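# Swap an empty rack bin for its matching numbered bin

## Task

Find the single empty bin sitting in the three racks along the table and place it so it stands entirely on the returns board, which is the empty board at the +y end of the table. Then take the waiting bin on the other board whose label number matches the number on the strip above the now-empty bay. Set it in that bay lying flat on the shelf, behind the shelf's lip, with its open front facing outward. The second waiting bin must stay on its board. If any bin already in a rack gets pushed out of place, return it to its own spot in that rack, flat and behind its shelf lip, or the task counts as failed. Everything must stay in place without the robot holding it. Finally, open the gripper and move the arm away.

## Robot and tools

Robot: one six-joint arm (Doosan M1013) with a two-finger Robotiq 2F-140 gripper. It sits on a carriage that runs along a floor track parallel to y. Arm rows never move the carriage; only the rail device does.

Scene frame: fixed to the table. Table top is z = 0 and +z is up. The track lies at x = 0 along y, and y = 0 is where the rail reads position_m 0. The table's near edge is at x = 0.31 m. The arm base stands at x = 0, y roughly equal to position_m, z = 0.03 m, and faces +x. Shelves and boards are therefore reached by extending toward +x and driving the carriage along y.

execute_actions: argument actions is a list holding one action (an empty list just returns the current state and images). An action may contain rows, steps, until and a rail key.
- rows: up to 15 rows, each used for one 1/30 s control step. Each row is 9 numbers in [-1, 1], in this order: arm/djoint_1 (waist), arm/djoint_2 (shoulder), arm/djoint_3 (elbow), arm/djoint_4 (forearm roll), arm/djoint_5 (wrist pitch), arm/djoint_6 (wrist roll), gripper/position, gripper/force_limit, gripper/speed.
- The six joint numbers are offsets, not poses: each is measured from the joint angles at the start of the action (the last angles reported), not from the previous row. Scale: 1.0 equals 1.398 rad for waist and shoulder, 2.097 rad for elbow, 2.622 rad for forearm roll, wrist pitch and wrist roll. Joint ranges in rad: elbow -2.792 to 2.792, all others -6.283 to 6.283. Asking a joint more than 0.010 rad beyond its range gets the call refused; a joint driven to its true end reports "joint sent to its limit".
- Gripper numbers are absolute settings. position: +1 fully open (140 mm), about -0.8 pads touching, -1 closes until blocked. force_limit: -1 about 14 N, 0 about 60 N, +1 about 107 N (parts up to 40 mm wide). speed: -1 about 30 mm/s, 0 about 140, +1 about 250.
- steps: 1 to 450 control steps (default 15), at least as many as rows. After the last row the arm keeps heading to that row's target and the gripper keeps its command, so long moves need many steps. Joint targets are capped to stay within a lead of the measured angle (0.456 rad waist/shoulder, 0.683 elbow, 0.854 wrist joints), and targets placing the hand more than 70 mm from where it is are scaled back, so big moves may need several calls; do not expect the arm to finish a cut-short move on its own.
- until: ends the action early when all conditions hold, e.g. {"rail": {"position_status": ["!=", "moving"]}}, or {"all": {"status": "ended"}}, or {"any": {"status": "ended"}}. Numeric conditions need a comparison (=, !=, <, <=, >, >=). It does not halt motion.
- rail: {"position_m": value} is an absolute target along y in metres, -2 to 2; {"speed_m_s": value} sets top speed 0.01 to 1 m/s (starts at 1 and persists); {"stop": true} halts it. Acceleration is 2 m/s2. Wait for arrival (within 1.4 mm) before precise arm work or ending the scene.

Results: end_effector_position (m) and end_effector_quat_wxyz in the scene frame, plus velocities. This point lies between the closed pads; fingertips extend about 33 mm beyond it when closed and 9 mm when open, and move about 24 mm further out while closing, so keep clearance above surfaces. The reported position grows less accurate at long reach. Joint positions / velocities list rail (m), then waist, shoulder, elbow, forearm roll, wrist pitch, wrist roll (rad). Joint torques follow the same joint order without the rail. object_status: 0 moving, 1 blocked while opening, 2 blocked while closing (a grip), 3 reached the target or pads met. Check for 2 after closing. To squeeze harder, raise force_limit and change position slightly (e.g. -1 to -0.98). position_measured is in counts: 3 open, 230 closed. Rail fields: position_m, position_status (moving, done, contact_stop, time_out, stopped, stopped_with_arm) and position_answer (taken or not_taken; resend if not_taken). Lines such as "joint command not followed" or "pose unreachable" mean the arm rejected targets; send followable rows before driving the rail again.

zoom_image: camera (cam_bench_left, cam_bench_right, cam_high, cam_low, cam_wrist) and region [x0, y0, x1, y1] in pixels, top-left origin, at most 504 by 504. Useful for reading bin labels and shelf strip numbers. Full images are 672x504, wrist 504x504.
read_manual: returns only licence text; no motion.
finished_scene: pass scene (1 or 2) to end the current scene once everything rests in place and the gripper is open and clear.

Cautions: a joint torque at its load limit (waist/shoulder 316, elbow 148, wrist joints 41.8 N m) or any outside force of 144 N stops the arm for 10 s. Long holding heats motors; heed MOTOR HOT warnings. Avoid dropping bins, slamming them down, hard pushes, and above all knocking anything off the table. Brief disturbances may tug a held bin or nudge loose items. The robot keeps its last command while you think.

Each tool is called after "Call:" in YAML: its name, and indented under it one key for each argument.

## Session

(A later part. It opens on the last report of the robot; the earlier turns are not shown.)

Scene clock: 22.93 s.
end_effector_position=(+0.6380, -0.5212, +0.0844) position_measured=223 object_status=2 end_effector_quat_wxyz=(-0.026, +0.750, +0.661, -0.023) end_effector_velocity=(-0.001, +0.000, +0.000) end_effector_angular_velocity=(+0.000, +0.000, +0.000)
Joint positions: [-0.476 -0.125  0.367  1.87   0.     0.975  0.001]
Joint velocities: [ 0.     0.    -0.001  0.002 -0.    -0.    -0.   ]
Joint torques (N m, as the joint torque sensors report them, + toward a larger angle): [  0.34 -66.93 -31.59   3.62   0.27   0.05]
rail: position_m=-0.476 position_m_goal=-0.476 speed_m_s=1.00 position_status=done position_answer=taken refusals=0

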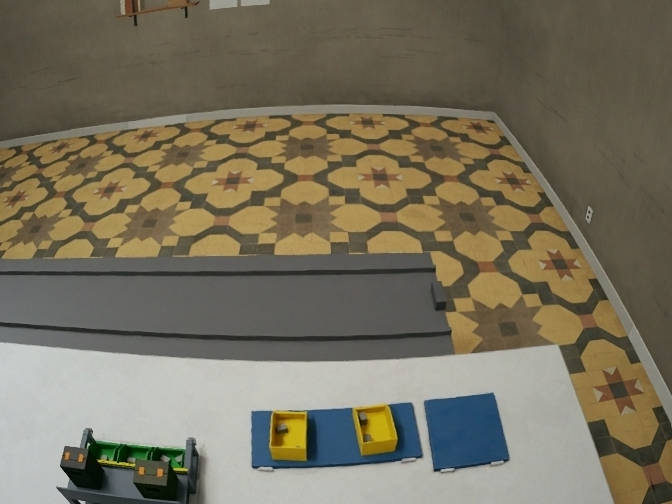

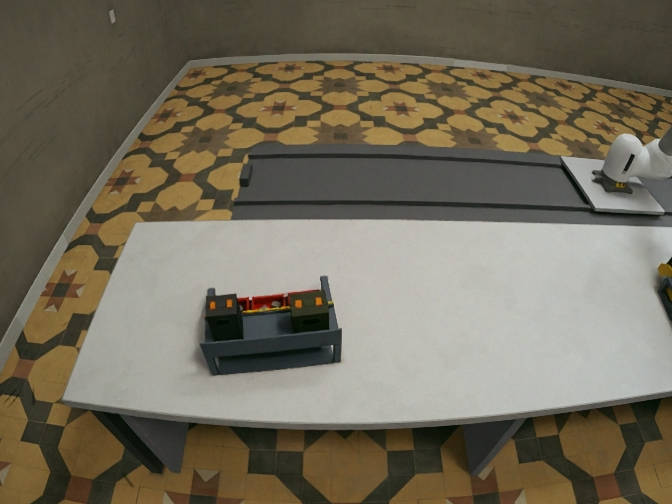

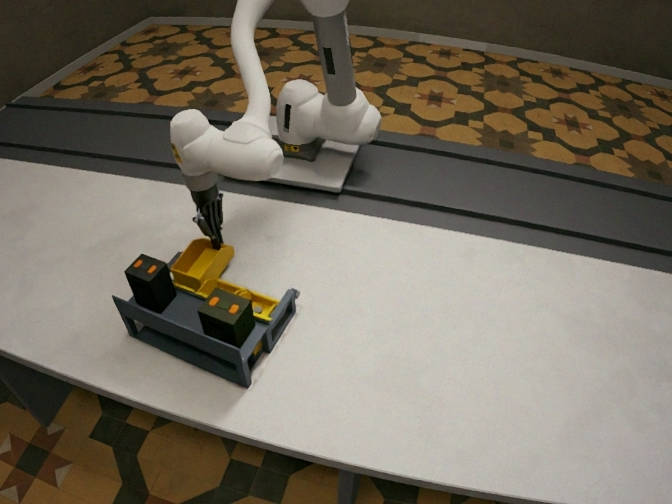

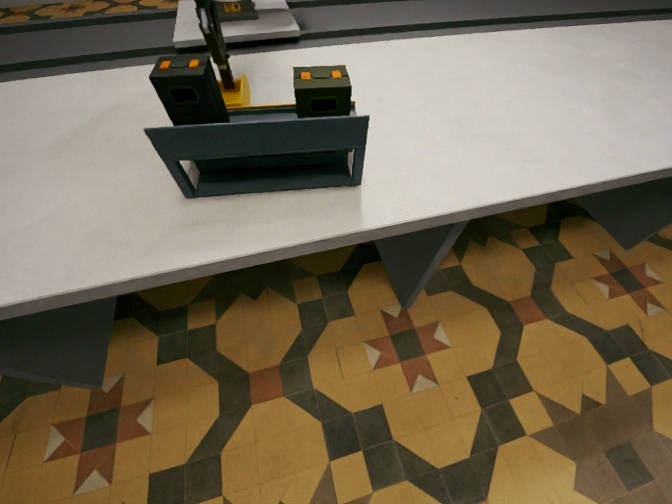

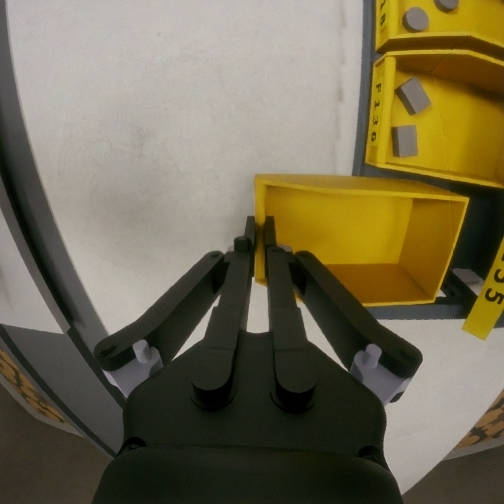

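Carry pose.

Call:
execute_actions:
  actions:
    - {"rows":[[0,-0.375,0.118,0,0.0786,0,-1,0.7,-0.5]],"steps":25}

Call:
execute_actions:
  actions:
    - {"rows":[[0.405,0,0,0,0,0.2,-1,0.7,-0.5]],"steps":150,"rail":{"position_m":2.0},"until":{"rail":{"position_status":["!=","moving"]}}}

Scene clock: 24.87 s.
end_effector_position=(+0.4217, -0.4940, +0.2502) position_measured=223 object_status=2 end_effector_quat_wxyz=(+0.000, +0.750, +0.661, +0.000) end_effector_velocity=(-0.007, +0.001, -0.001) end_effector_angular_velocity=(+0.001, +0.006, +0.000)
Joint positions: [-0.476 -0.125 -0.157  2.117  0.     1.181  0.001]
Joint velocities: [ 0.     0.    -0.008  0.008  0.     0.006 -0.   ]
Joint torques (N m, as the joint torque sensors report them, + toward a larger angle): [  0.27 -20.9  -38.04   4.27  -0.52   0.04]
rail: position_m=-0.476 position_m_goal=-0.476 speed_m_s=1.00 position_status=done position_answer=taken refusals=0

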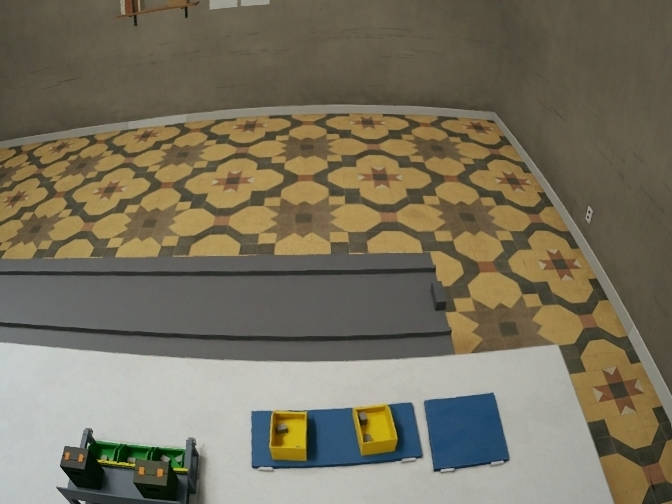

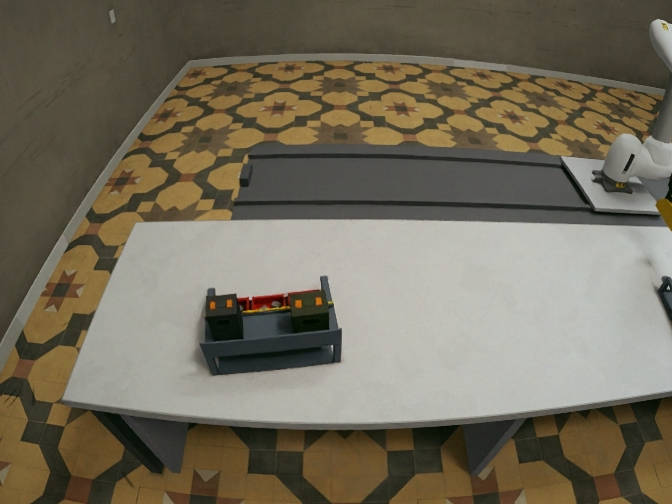

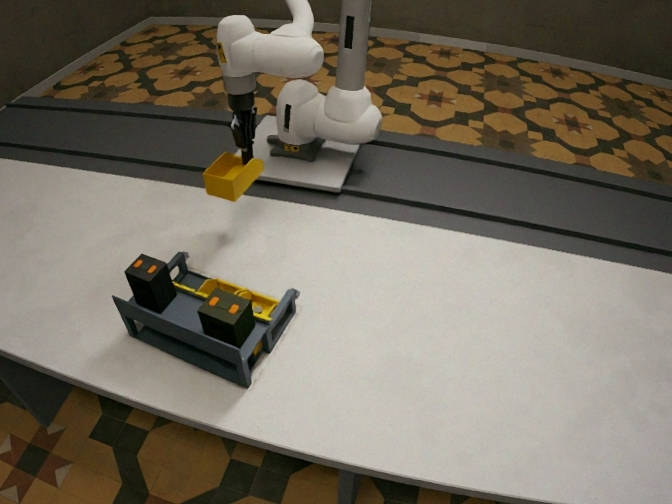

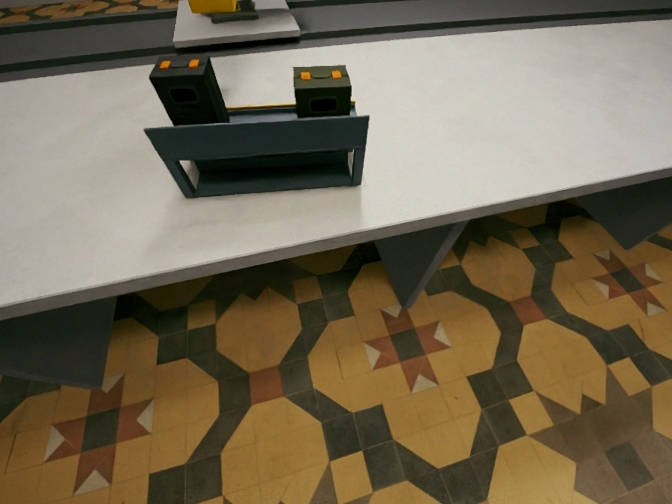

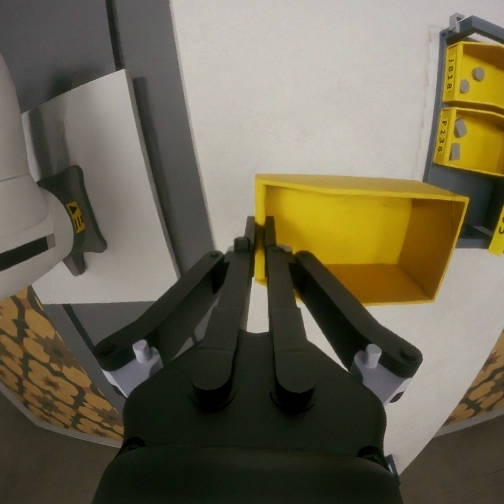

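Scene clock: 27.87 s.
end_effector_position=(+0.3656, +2.2107, +0.2502) position_measured=223 object_status=2 end_effector_quat_wxyz=(+0.000, +0.736, +0.677, +0.000) end_effector_velocity=(+0.000, -0.000, +0.000) end_effector_angular_velocity=(-0.000, -0.000, +0.000)
Joint positions: [ 2.     0.441 -0.157  2.117  0.     1.181  0.525]
Joint velocities: [ 0. -0.  0. -0. -0. -0. -0.]
Joint torques (N m, as the joint torque sensors report them, + toward a larger angle): [  1.99 -18.56 -39.7    4.07  -0.73   0.15]
rail: position_m=2.000 position_m_goal=2.000 speed_m_s=1.00 position_status=done position_answer=taken refusals=0

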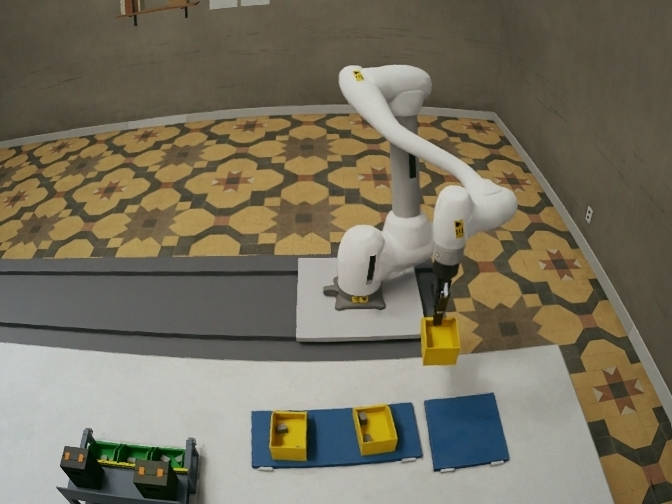

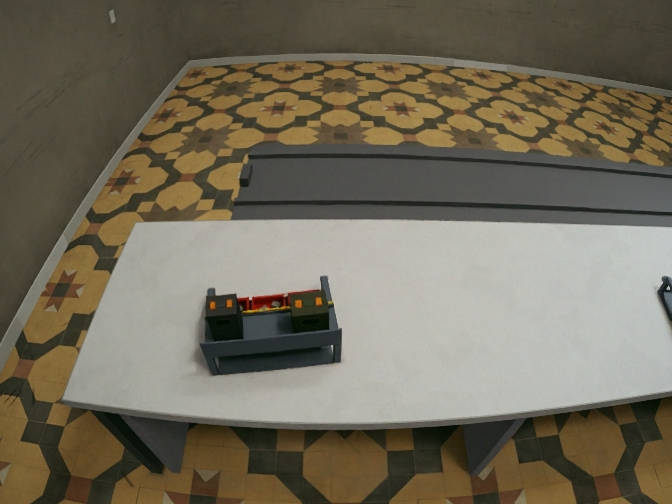

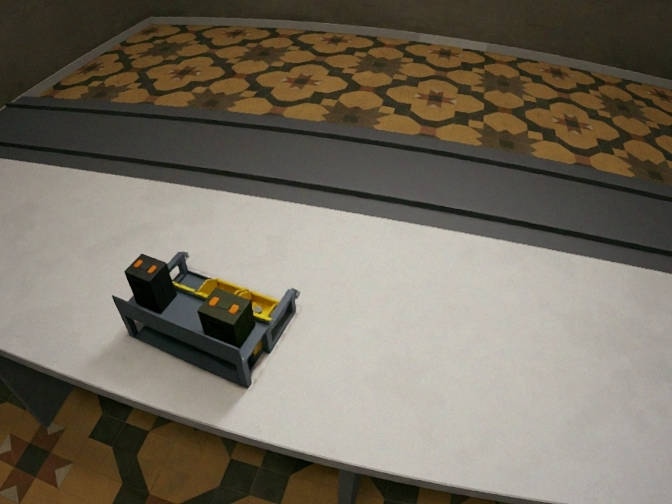

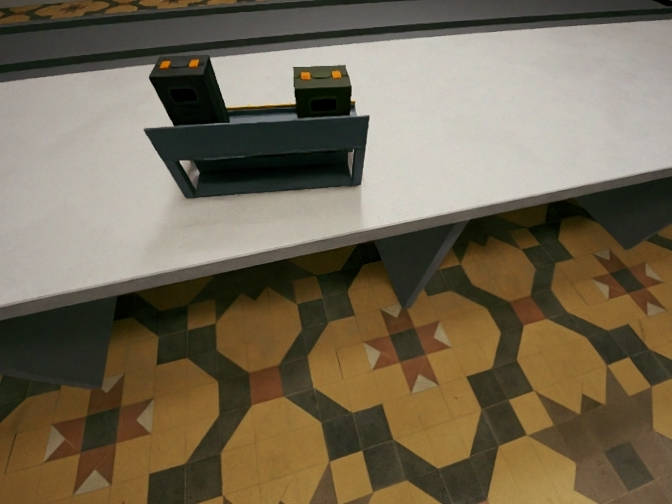

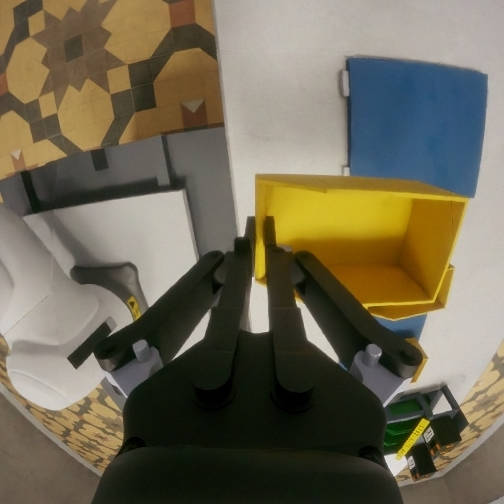

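Call:
execute_actions:
  actions:
    - {"rows":[[0.014,0.344,-0.0948,0,-0.1074,-0.025,-1,0.7,-0.5]],"steps":30}

Scene clock: 30.10 s.
end_effector_position=(+0.5535, +2.3133, +0.0899) position_measured=223 object_status=2 end_effector_quat_wxyz=(-0.000, +0.707, +0.708, +0.000) end_effector_velocity=(+0.000, +0.000, -0.001) end_effector_angular_velocity=(-0.000, +0.001, -0.000)
Joint positions: [2.    0.461 0.324 1.918 0.    0.899 0.459]
Joint velocities: [ 0.     0.     0.001 -0.     0.    -0.    -0.   ]
Joint torques (N m, as the joint torque sensors report them, + toward a larger angle): [  0.98 -67.1  -32.13   3.52   0.07   0.05]
rail: position_m=2.000 position_m_goal=2.000 speed_m_s=1.00 position_status=done position_answer=taken refusals=0

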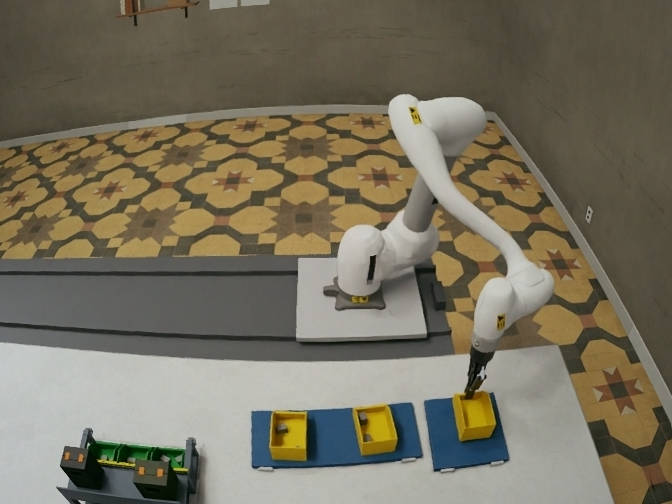

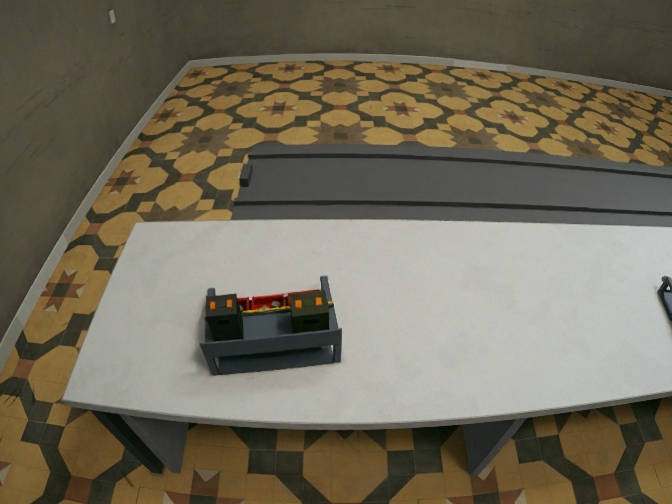

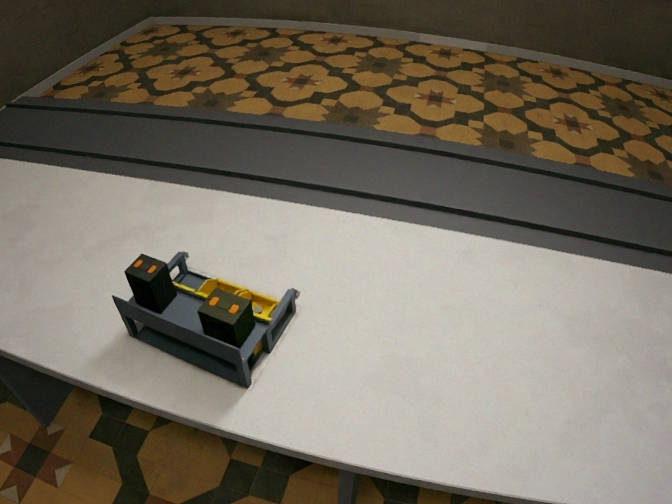

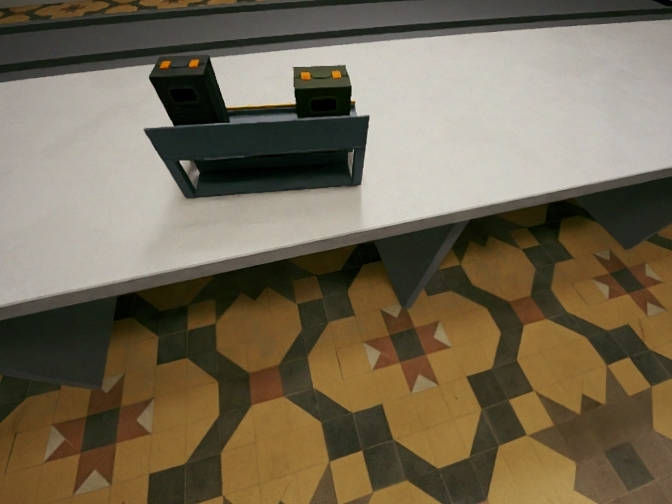

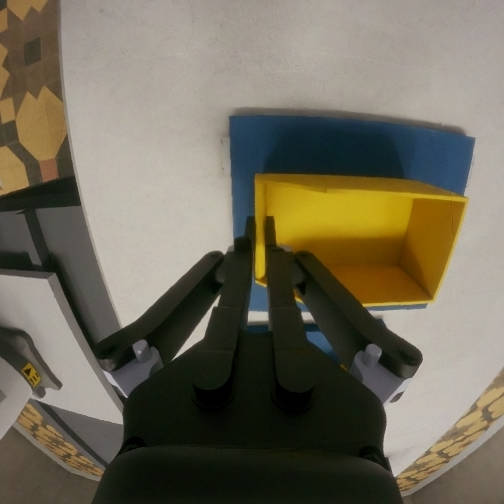

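Call:
execute_actions:
  actions:
    - {"rows":[[-0.018,0.009,0.004,0,-0.008,-0.01,-1,0.7,-0.5],[-0.018,0.009,0.004,0,-0.008,-0.01,-1,0.7,-0.5],[-0.018,0.009,0.004,0,-0.008,-0.01,-1,0.7,-0.5],[-0.018,0.0187,0.008,0,-0.0164,-0.01,-1,0.7,-0.5]],"steps":18}

Call:
execute_actions:
  actions:
    - {"rows":[[0,0,0,0,0,0,-0.4,0.7,0]],"steps":10}

Call:
execute_actions:
  actions:
    - {"rows":[[0,-0.06,-0.025,0,0.05,0,-0.4,0.7,0],[0,-0.06,-0.025,0,0.05,0,-0.4,0.7,0],[0,-0.06,-0.025,0,0.05,0,-0.4,0.7,0],[0,-0.06,-0.025,0,0.05,0,-0.4,0.7,0],[0,-0.06,-0.025,0,0.05,0,-0.4,0.7,0],[0,-0.06,-0.025,0,0.05,0,-0.4,0.7,0],[0,-0.06,-0.025,0,0.05,0,-0.4,0.7,0],[0,-0.06,-0.025,0,0.05,0,-0.4,0.7,0],[-0.312,-0.32,0.16,0,0.0427,-0.165,-0.4,0.7,0]],"steps":36}

Call:
zoom_image:
  camera: "cam_wrist"
  region: [300,100,504,400]

Scene clock: 43.50 s.
end_effector_position=(+0.5609, +2.3000, +0.0707) position_measured=223 object_status=2 end_effector_quat_wxyz=(-0.000, +0.706, +0.708, +0.000) end_effector_velocity=(-0.000, +0.000, +0.000) end_effector_angular_velocity=(+0.000, -0.000, -0.000)
Joint positions: [2.    0.437 0.345 1.931 0.    0.865 0.434]
Joint velocities: [ 0.  0. -0. -0.  0. -0.  0.]
Joint torques (N m, as the joint torque sensors report them, + toward a larger angle): [ -1.93 -50.77 -28.02   2.64  -4.04   0.08]
FORCE FAULT: contact force on the arm reached its limit, and the arm stopped for 10 seconds. The contact can be on any part of the arm, not only on its tool. The arm's remaining commands of this call were not run. The arm holds still and accepts commands again. Move the arm away from the contact; if what it grips holds it there, let go first. Pushing or pulling that hard again can fault the arm again.
rail: position_m=2.000 position_m_goal=2.000 speed_m_s=1.00 position_status=done position_answer=taken refusals=0

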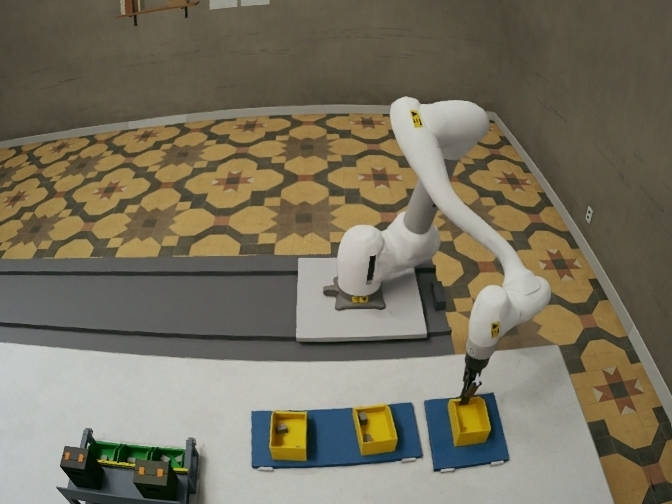

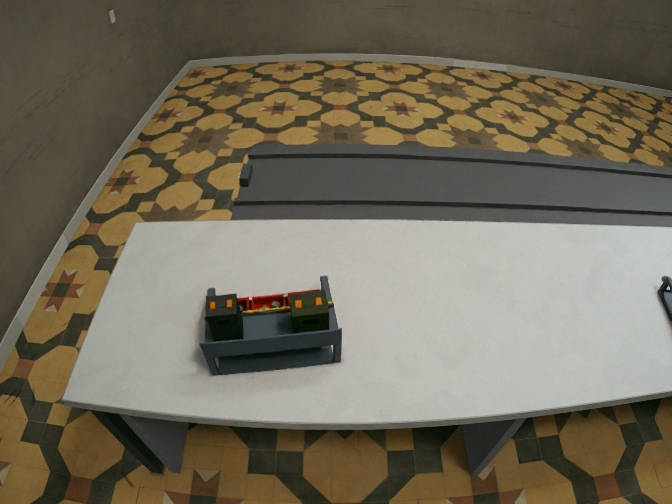

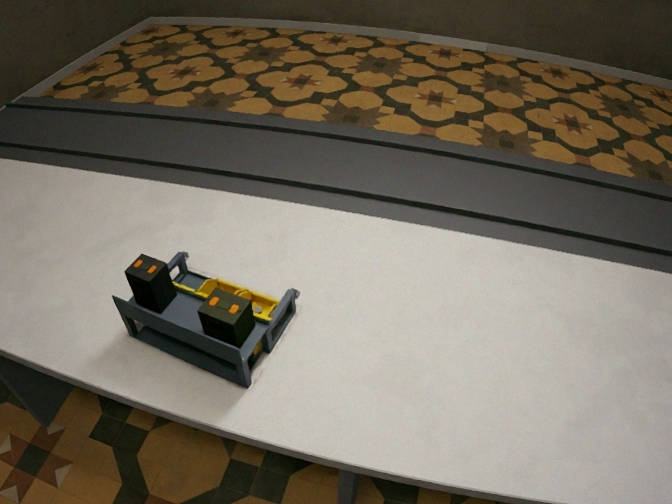

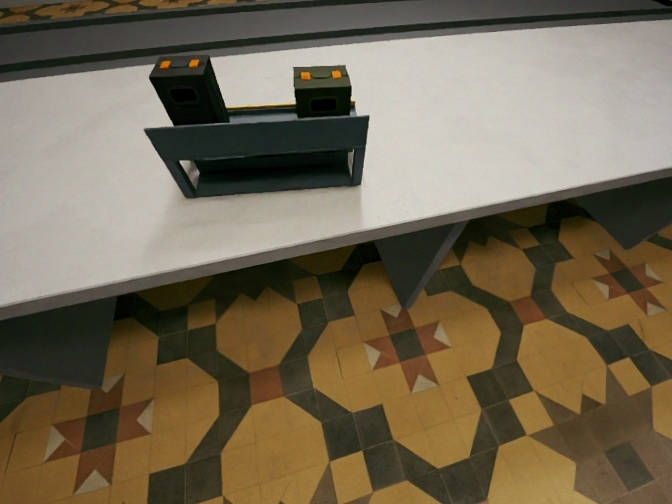

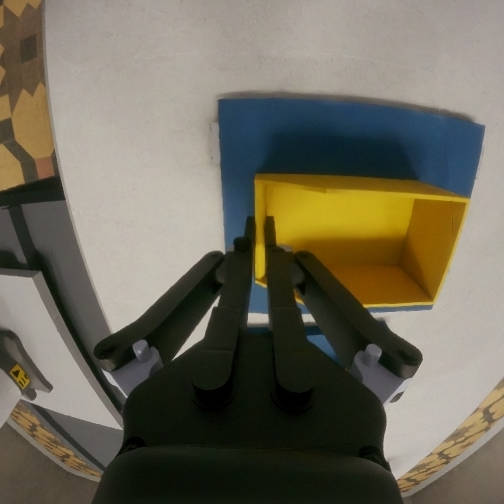

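Scene clock: 43.83 s.
end_effector_position=(+0.5609, +2.3000, +0.0708) position_measured=179 object_status=0 end_effector_quat_wxyz=(-0.000, +0.706, +0.708, +0.000) end_effector_velocity=(-0.000, -0.000, -0.000) end_effector_angular_velocity=(+0.000, +0.000, -0.000)
Joint positions: [2.    0.437 0.345 1.931 0.    0.865 0.434]
Joint velocities: [ 0.  0.  0.  0.  0. -0.  0.]
Joint torques (N m, as the joint torque sensors report them, + toward a larger angle): [  0.87 -65.44 -30.13   3.46   0.1    0.18]
rail: position_m=2.000 position_m_goal=2.000 speed_m_s=1.00 position_status=done position_answer=taken refusals=0

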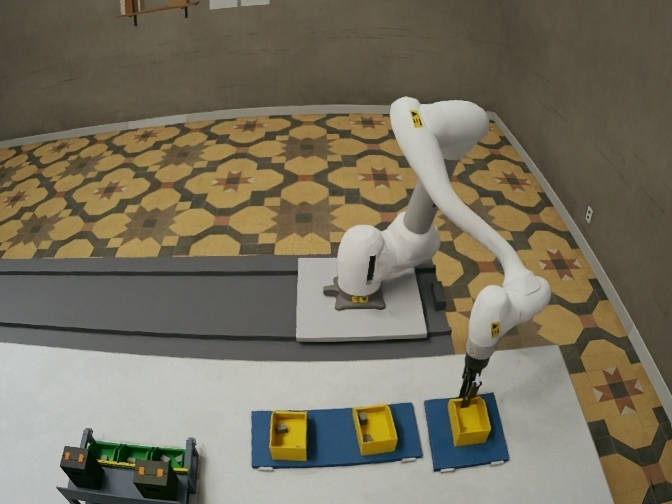

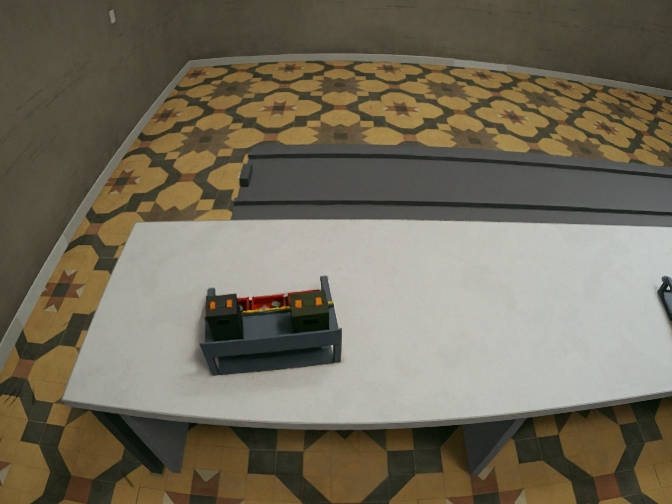

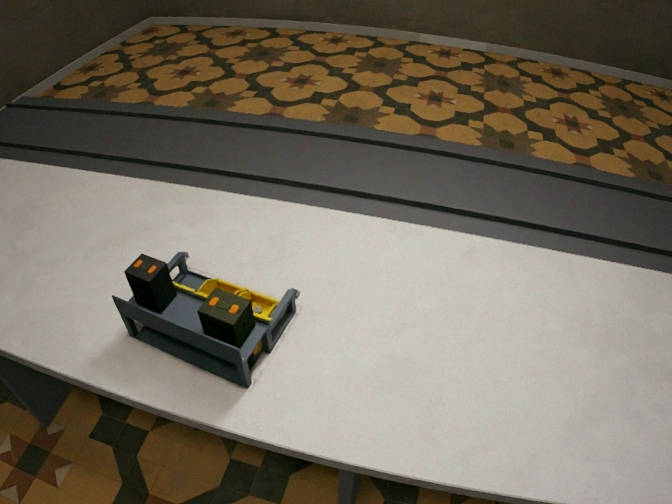

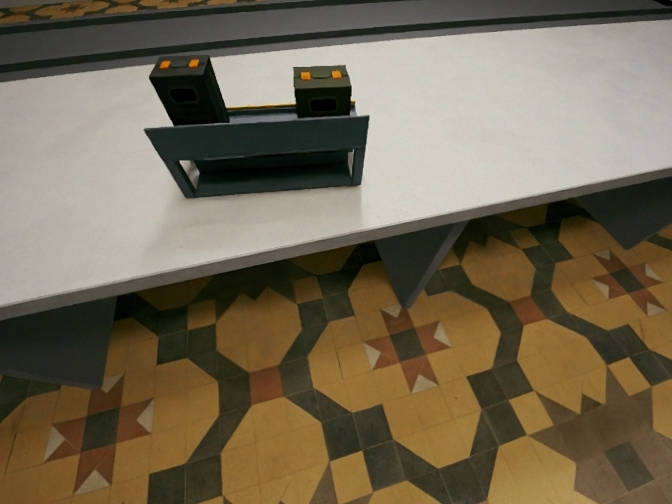

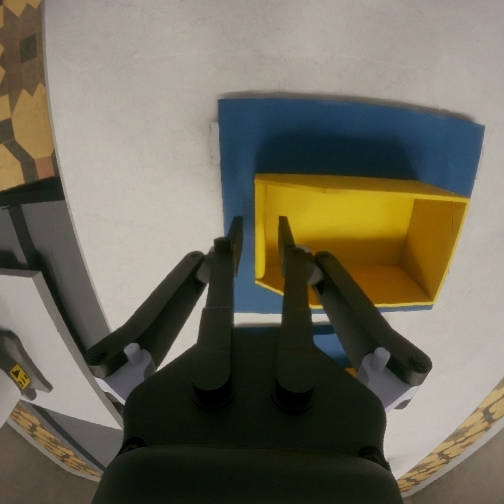

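Scene clock: 45.03 s.
end_effector_position=(+0.4001, +2.0348, +0.1539) position_measured=179 object_status=3 end_effector_quat_wxyz=(-0.000, +0.708, +0.707, +0.000) end_effector_velocity=(-0.003, -0.001, -0.001) end_effector_angular_velocity=(-0.000, +0.001, +0.001)
Joint positions: [ 2.     0.001 -0.102  2.267  0.     0.977  0.002]
Joint velocities: [ 0.    -0.003 -0.003  0.004  0.    -0.    -0.004]
Joint torques (N m, as the joint torque sensors report them, + toward a larger angle): [  0.25 -22.29 -33.75   3.91  -0.01  -0.17]
rail: position_m=2.000 position_m_goal=2.000 speed_m_s=1.00 position_status=done position_answer=taken refusals=0

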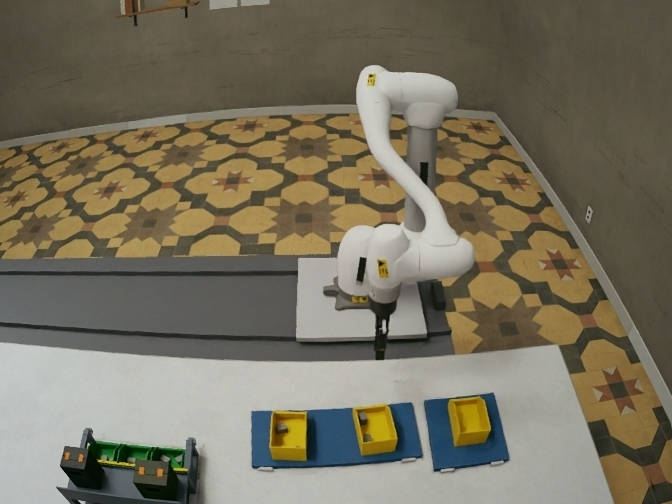

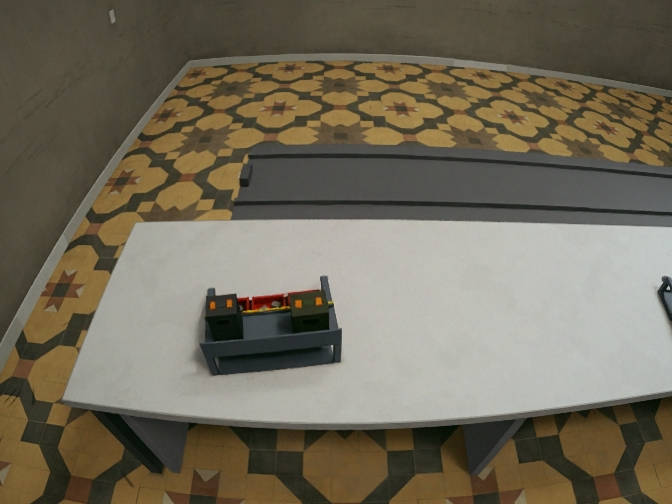

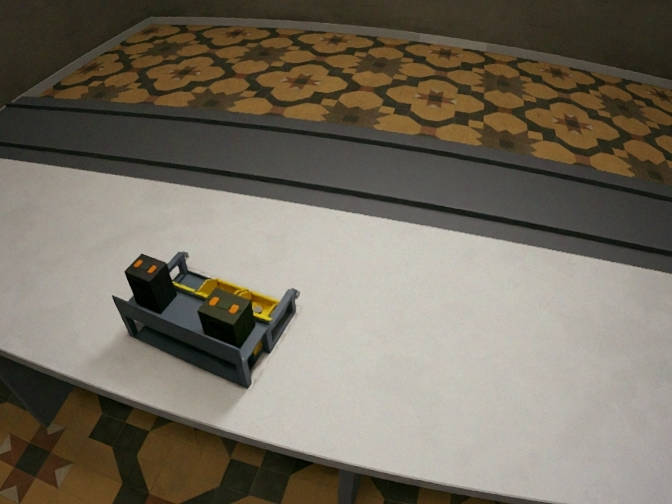

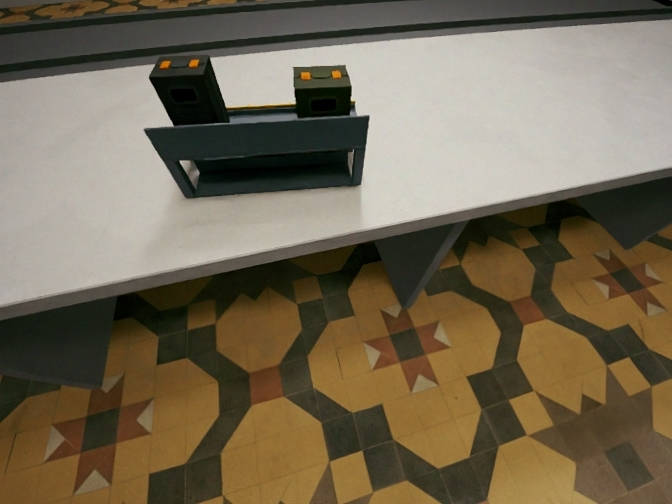

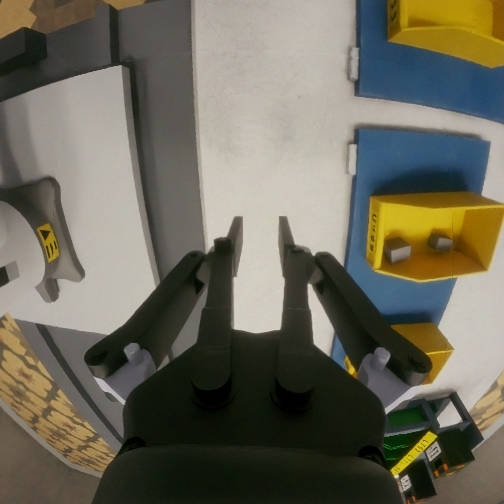

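Region (300, 100, 504, 400) of cam_wrist's 504x504 image, scaled by 1.680, with more detail than that image has; it fills the left 343 columns of this view, and the rest is white.

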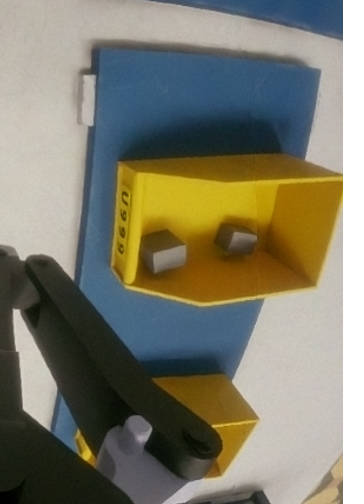

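Call:
execute_actions:
  actions:
    - {"rows":[[0,0.2024,-0.1278,0,-0.006,0,-0.4,0.7,0]],"steps":30,"rail":{"position_m":1.70}}

Scene clock: 47.40 s.
end_effector_position=(+0.5704, +1.7350, +0.1401) position_measured=179 object_status=3 end_effector_quat_wxyz=(+0.000, +0.708, +0.707, +0.000) end_effector_velocity=(+0.000, +0.000, -0.000) end_effector_angular_velocity=(-0.000, +0.000, -0.000)
Joint positions: [1.7   0.001 0.181 1.999 0.    0.961 0.002]
Joint velocities: [ 0. -0.  0. -0. -0. -0. -0.]
Joint torques (N m, as the joint torque sensors report them, + toward a larger angle): [  0.89 -51.8  -33.15   3.78   0.11   0.24]
rail: position_m=1.700 position_m_goal=1.700 speed_m_s=1.00 position_status=done position_answer=taken refusals=0

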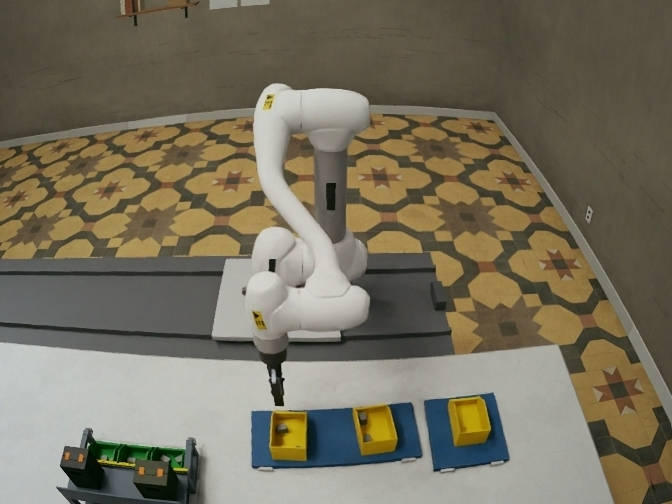

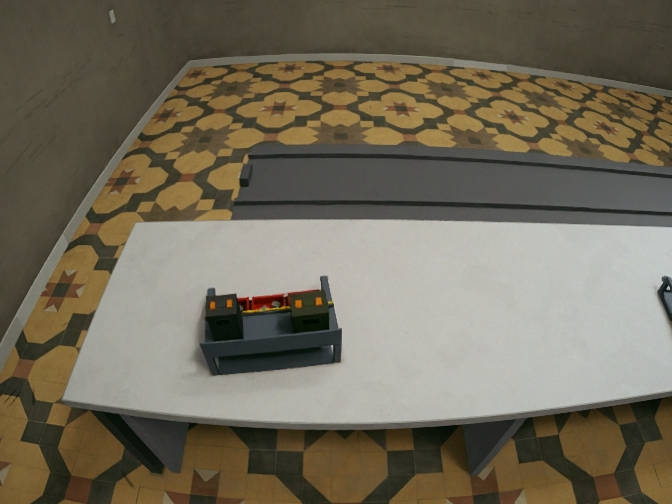

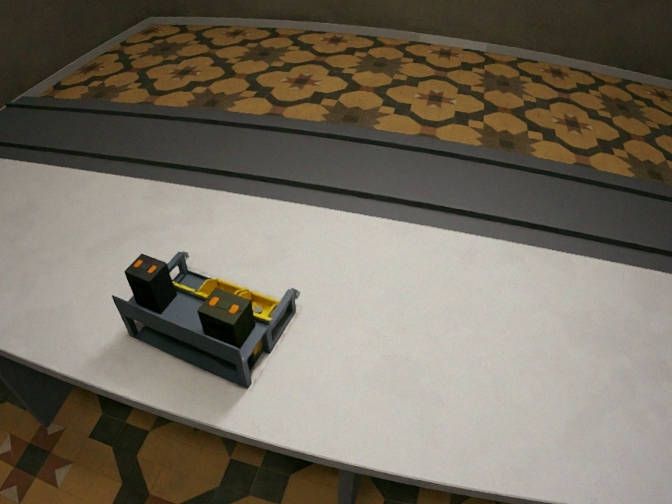

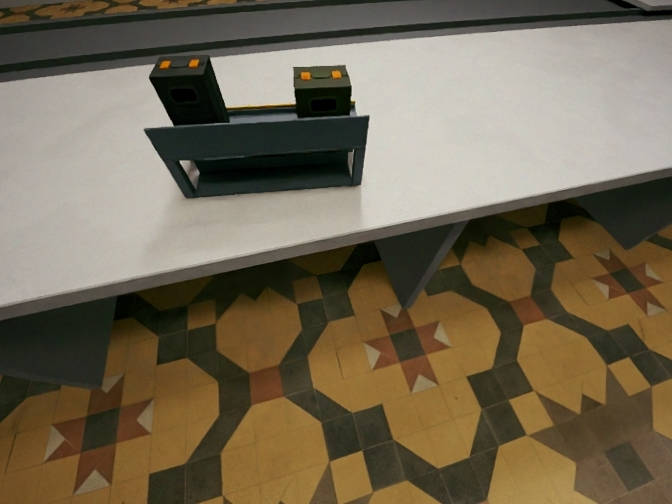

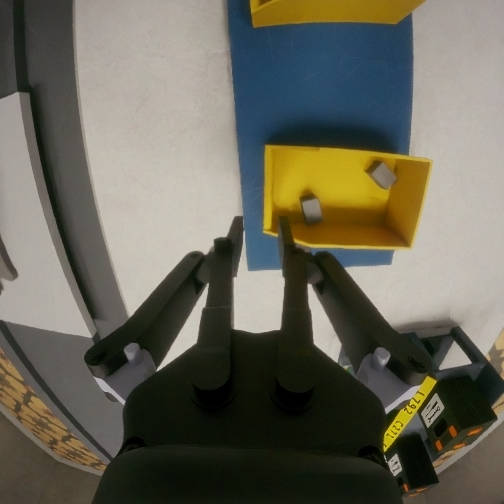

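Call:
execute_actions:
  actions:
    - {"rows":[[0,0,0,0,0,0.008,-0.45,0.7,0],[0,0,0,0,0,0.008,-0.45,0.7,0],[0,0,0,0,0,0.008,-0.45,0.7,0],[0,0,0,0,0,0.008,-0.45,0.7,0],[0,0.033,0.009,0,-0.025,0.008,-0.45,0.7,0],[0,0.033,0.009,0,-0.025,0.008,-0.45,0.7,0],[0,0.0668,0.0188,0,-0.0505,0.008,-0.45,0.7,0]],"steps":24,"rail":{"position_m":1.726}}

Scene clock: 50.13 s.
end_effector_position=(+0.5802, +1.7614, +0.0691) position_measured=186 object_status=3 end_effector_quat_wxyz=(+0.000, +0.715, +0.699, +0.000) end_effector_velocity=(-0.000, -0.000, -0.000) end_effector_angular_velocity=(-0.000, +0.000, -0.000)
Joint positions: [1.726 0.001 0.274 2.038 0.    0.829 0.023]
Joint velocities: [ 0. -0.  0.  0. -0. -0.  0.]
Joint torques (N m, as the joint torque sensors report them, + toward a larger angle): [  0.09 -56.99 -29.69   3.28   0.18   0.09]
rail: position_m=1.726 position_m_goal=1.726 speed_m_s=1.00 position_status=done position_answer=taken refusals=0

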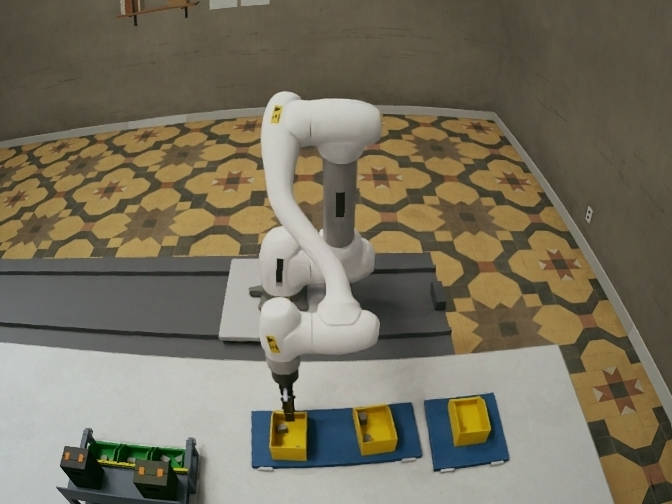

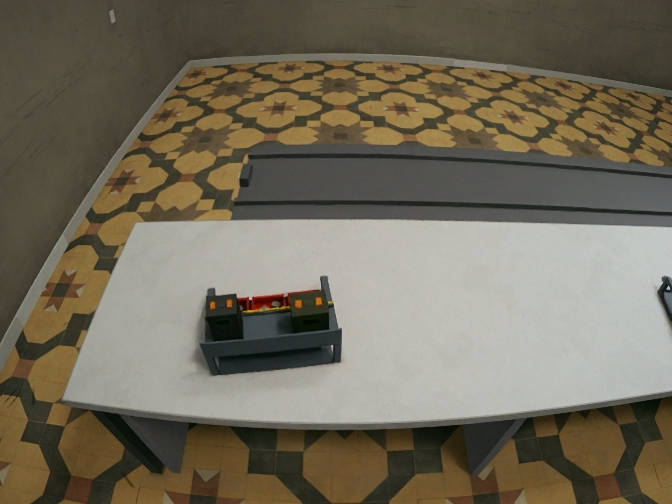

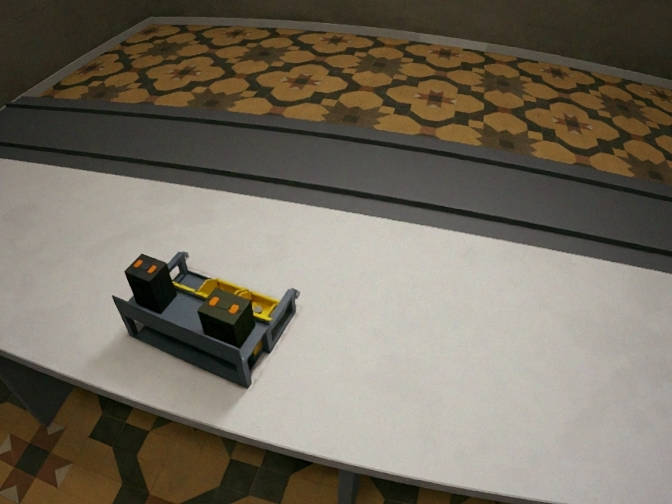

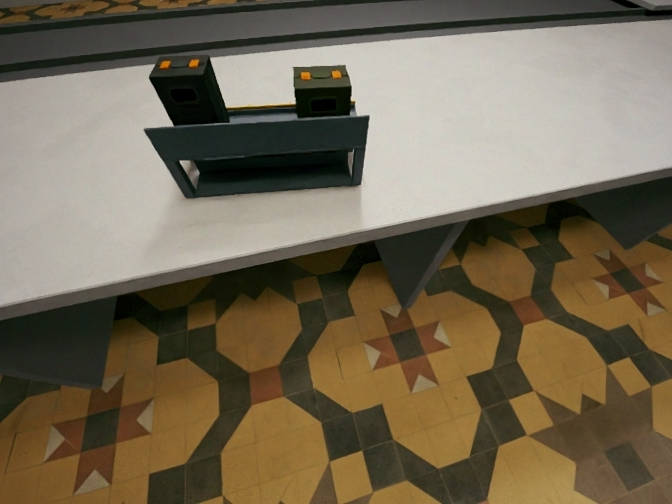

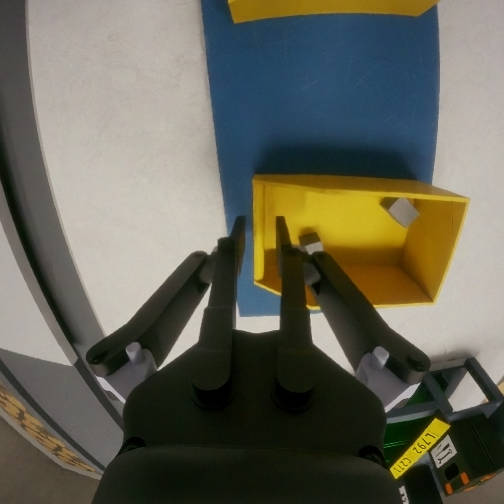

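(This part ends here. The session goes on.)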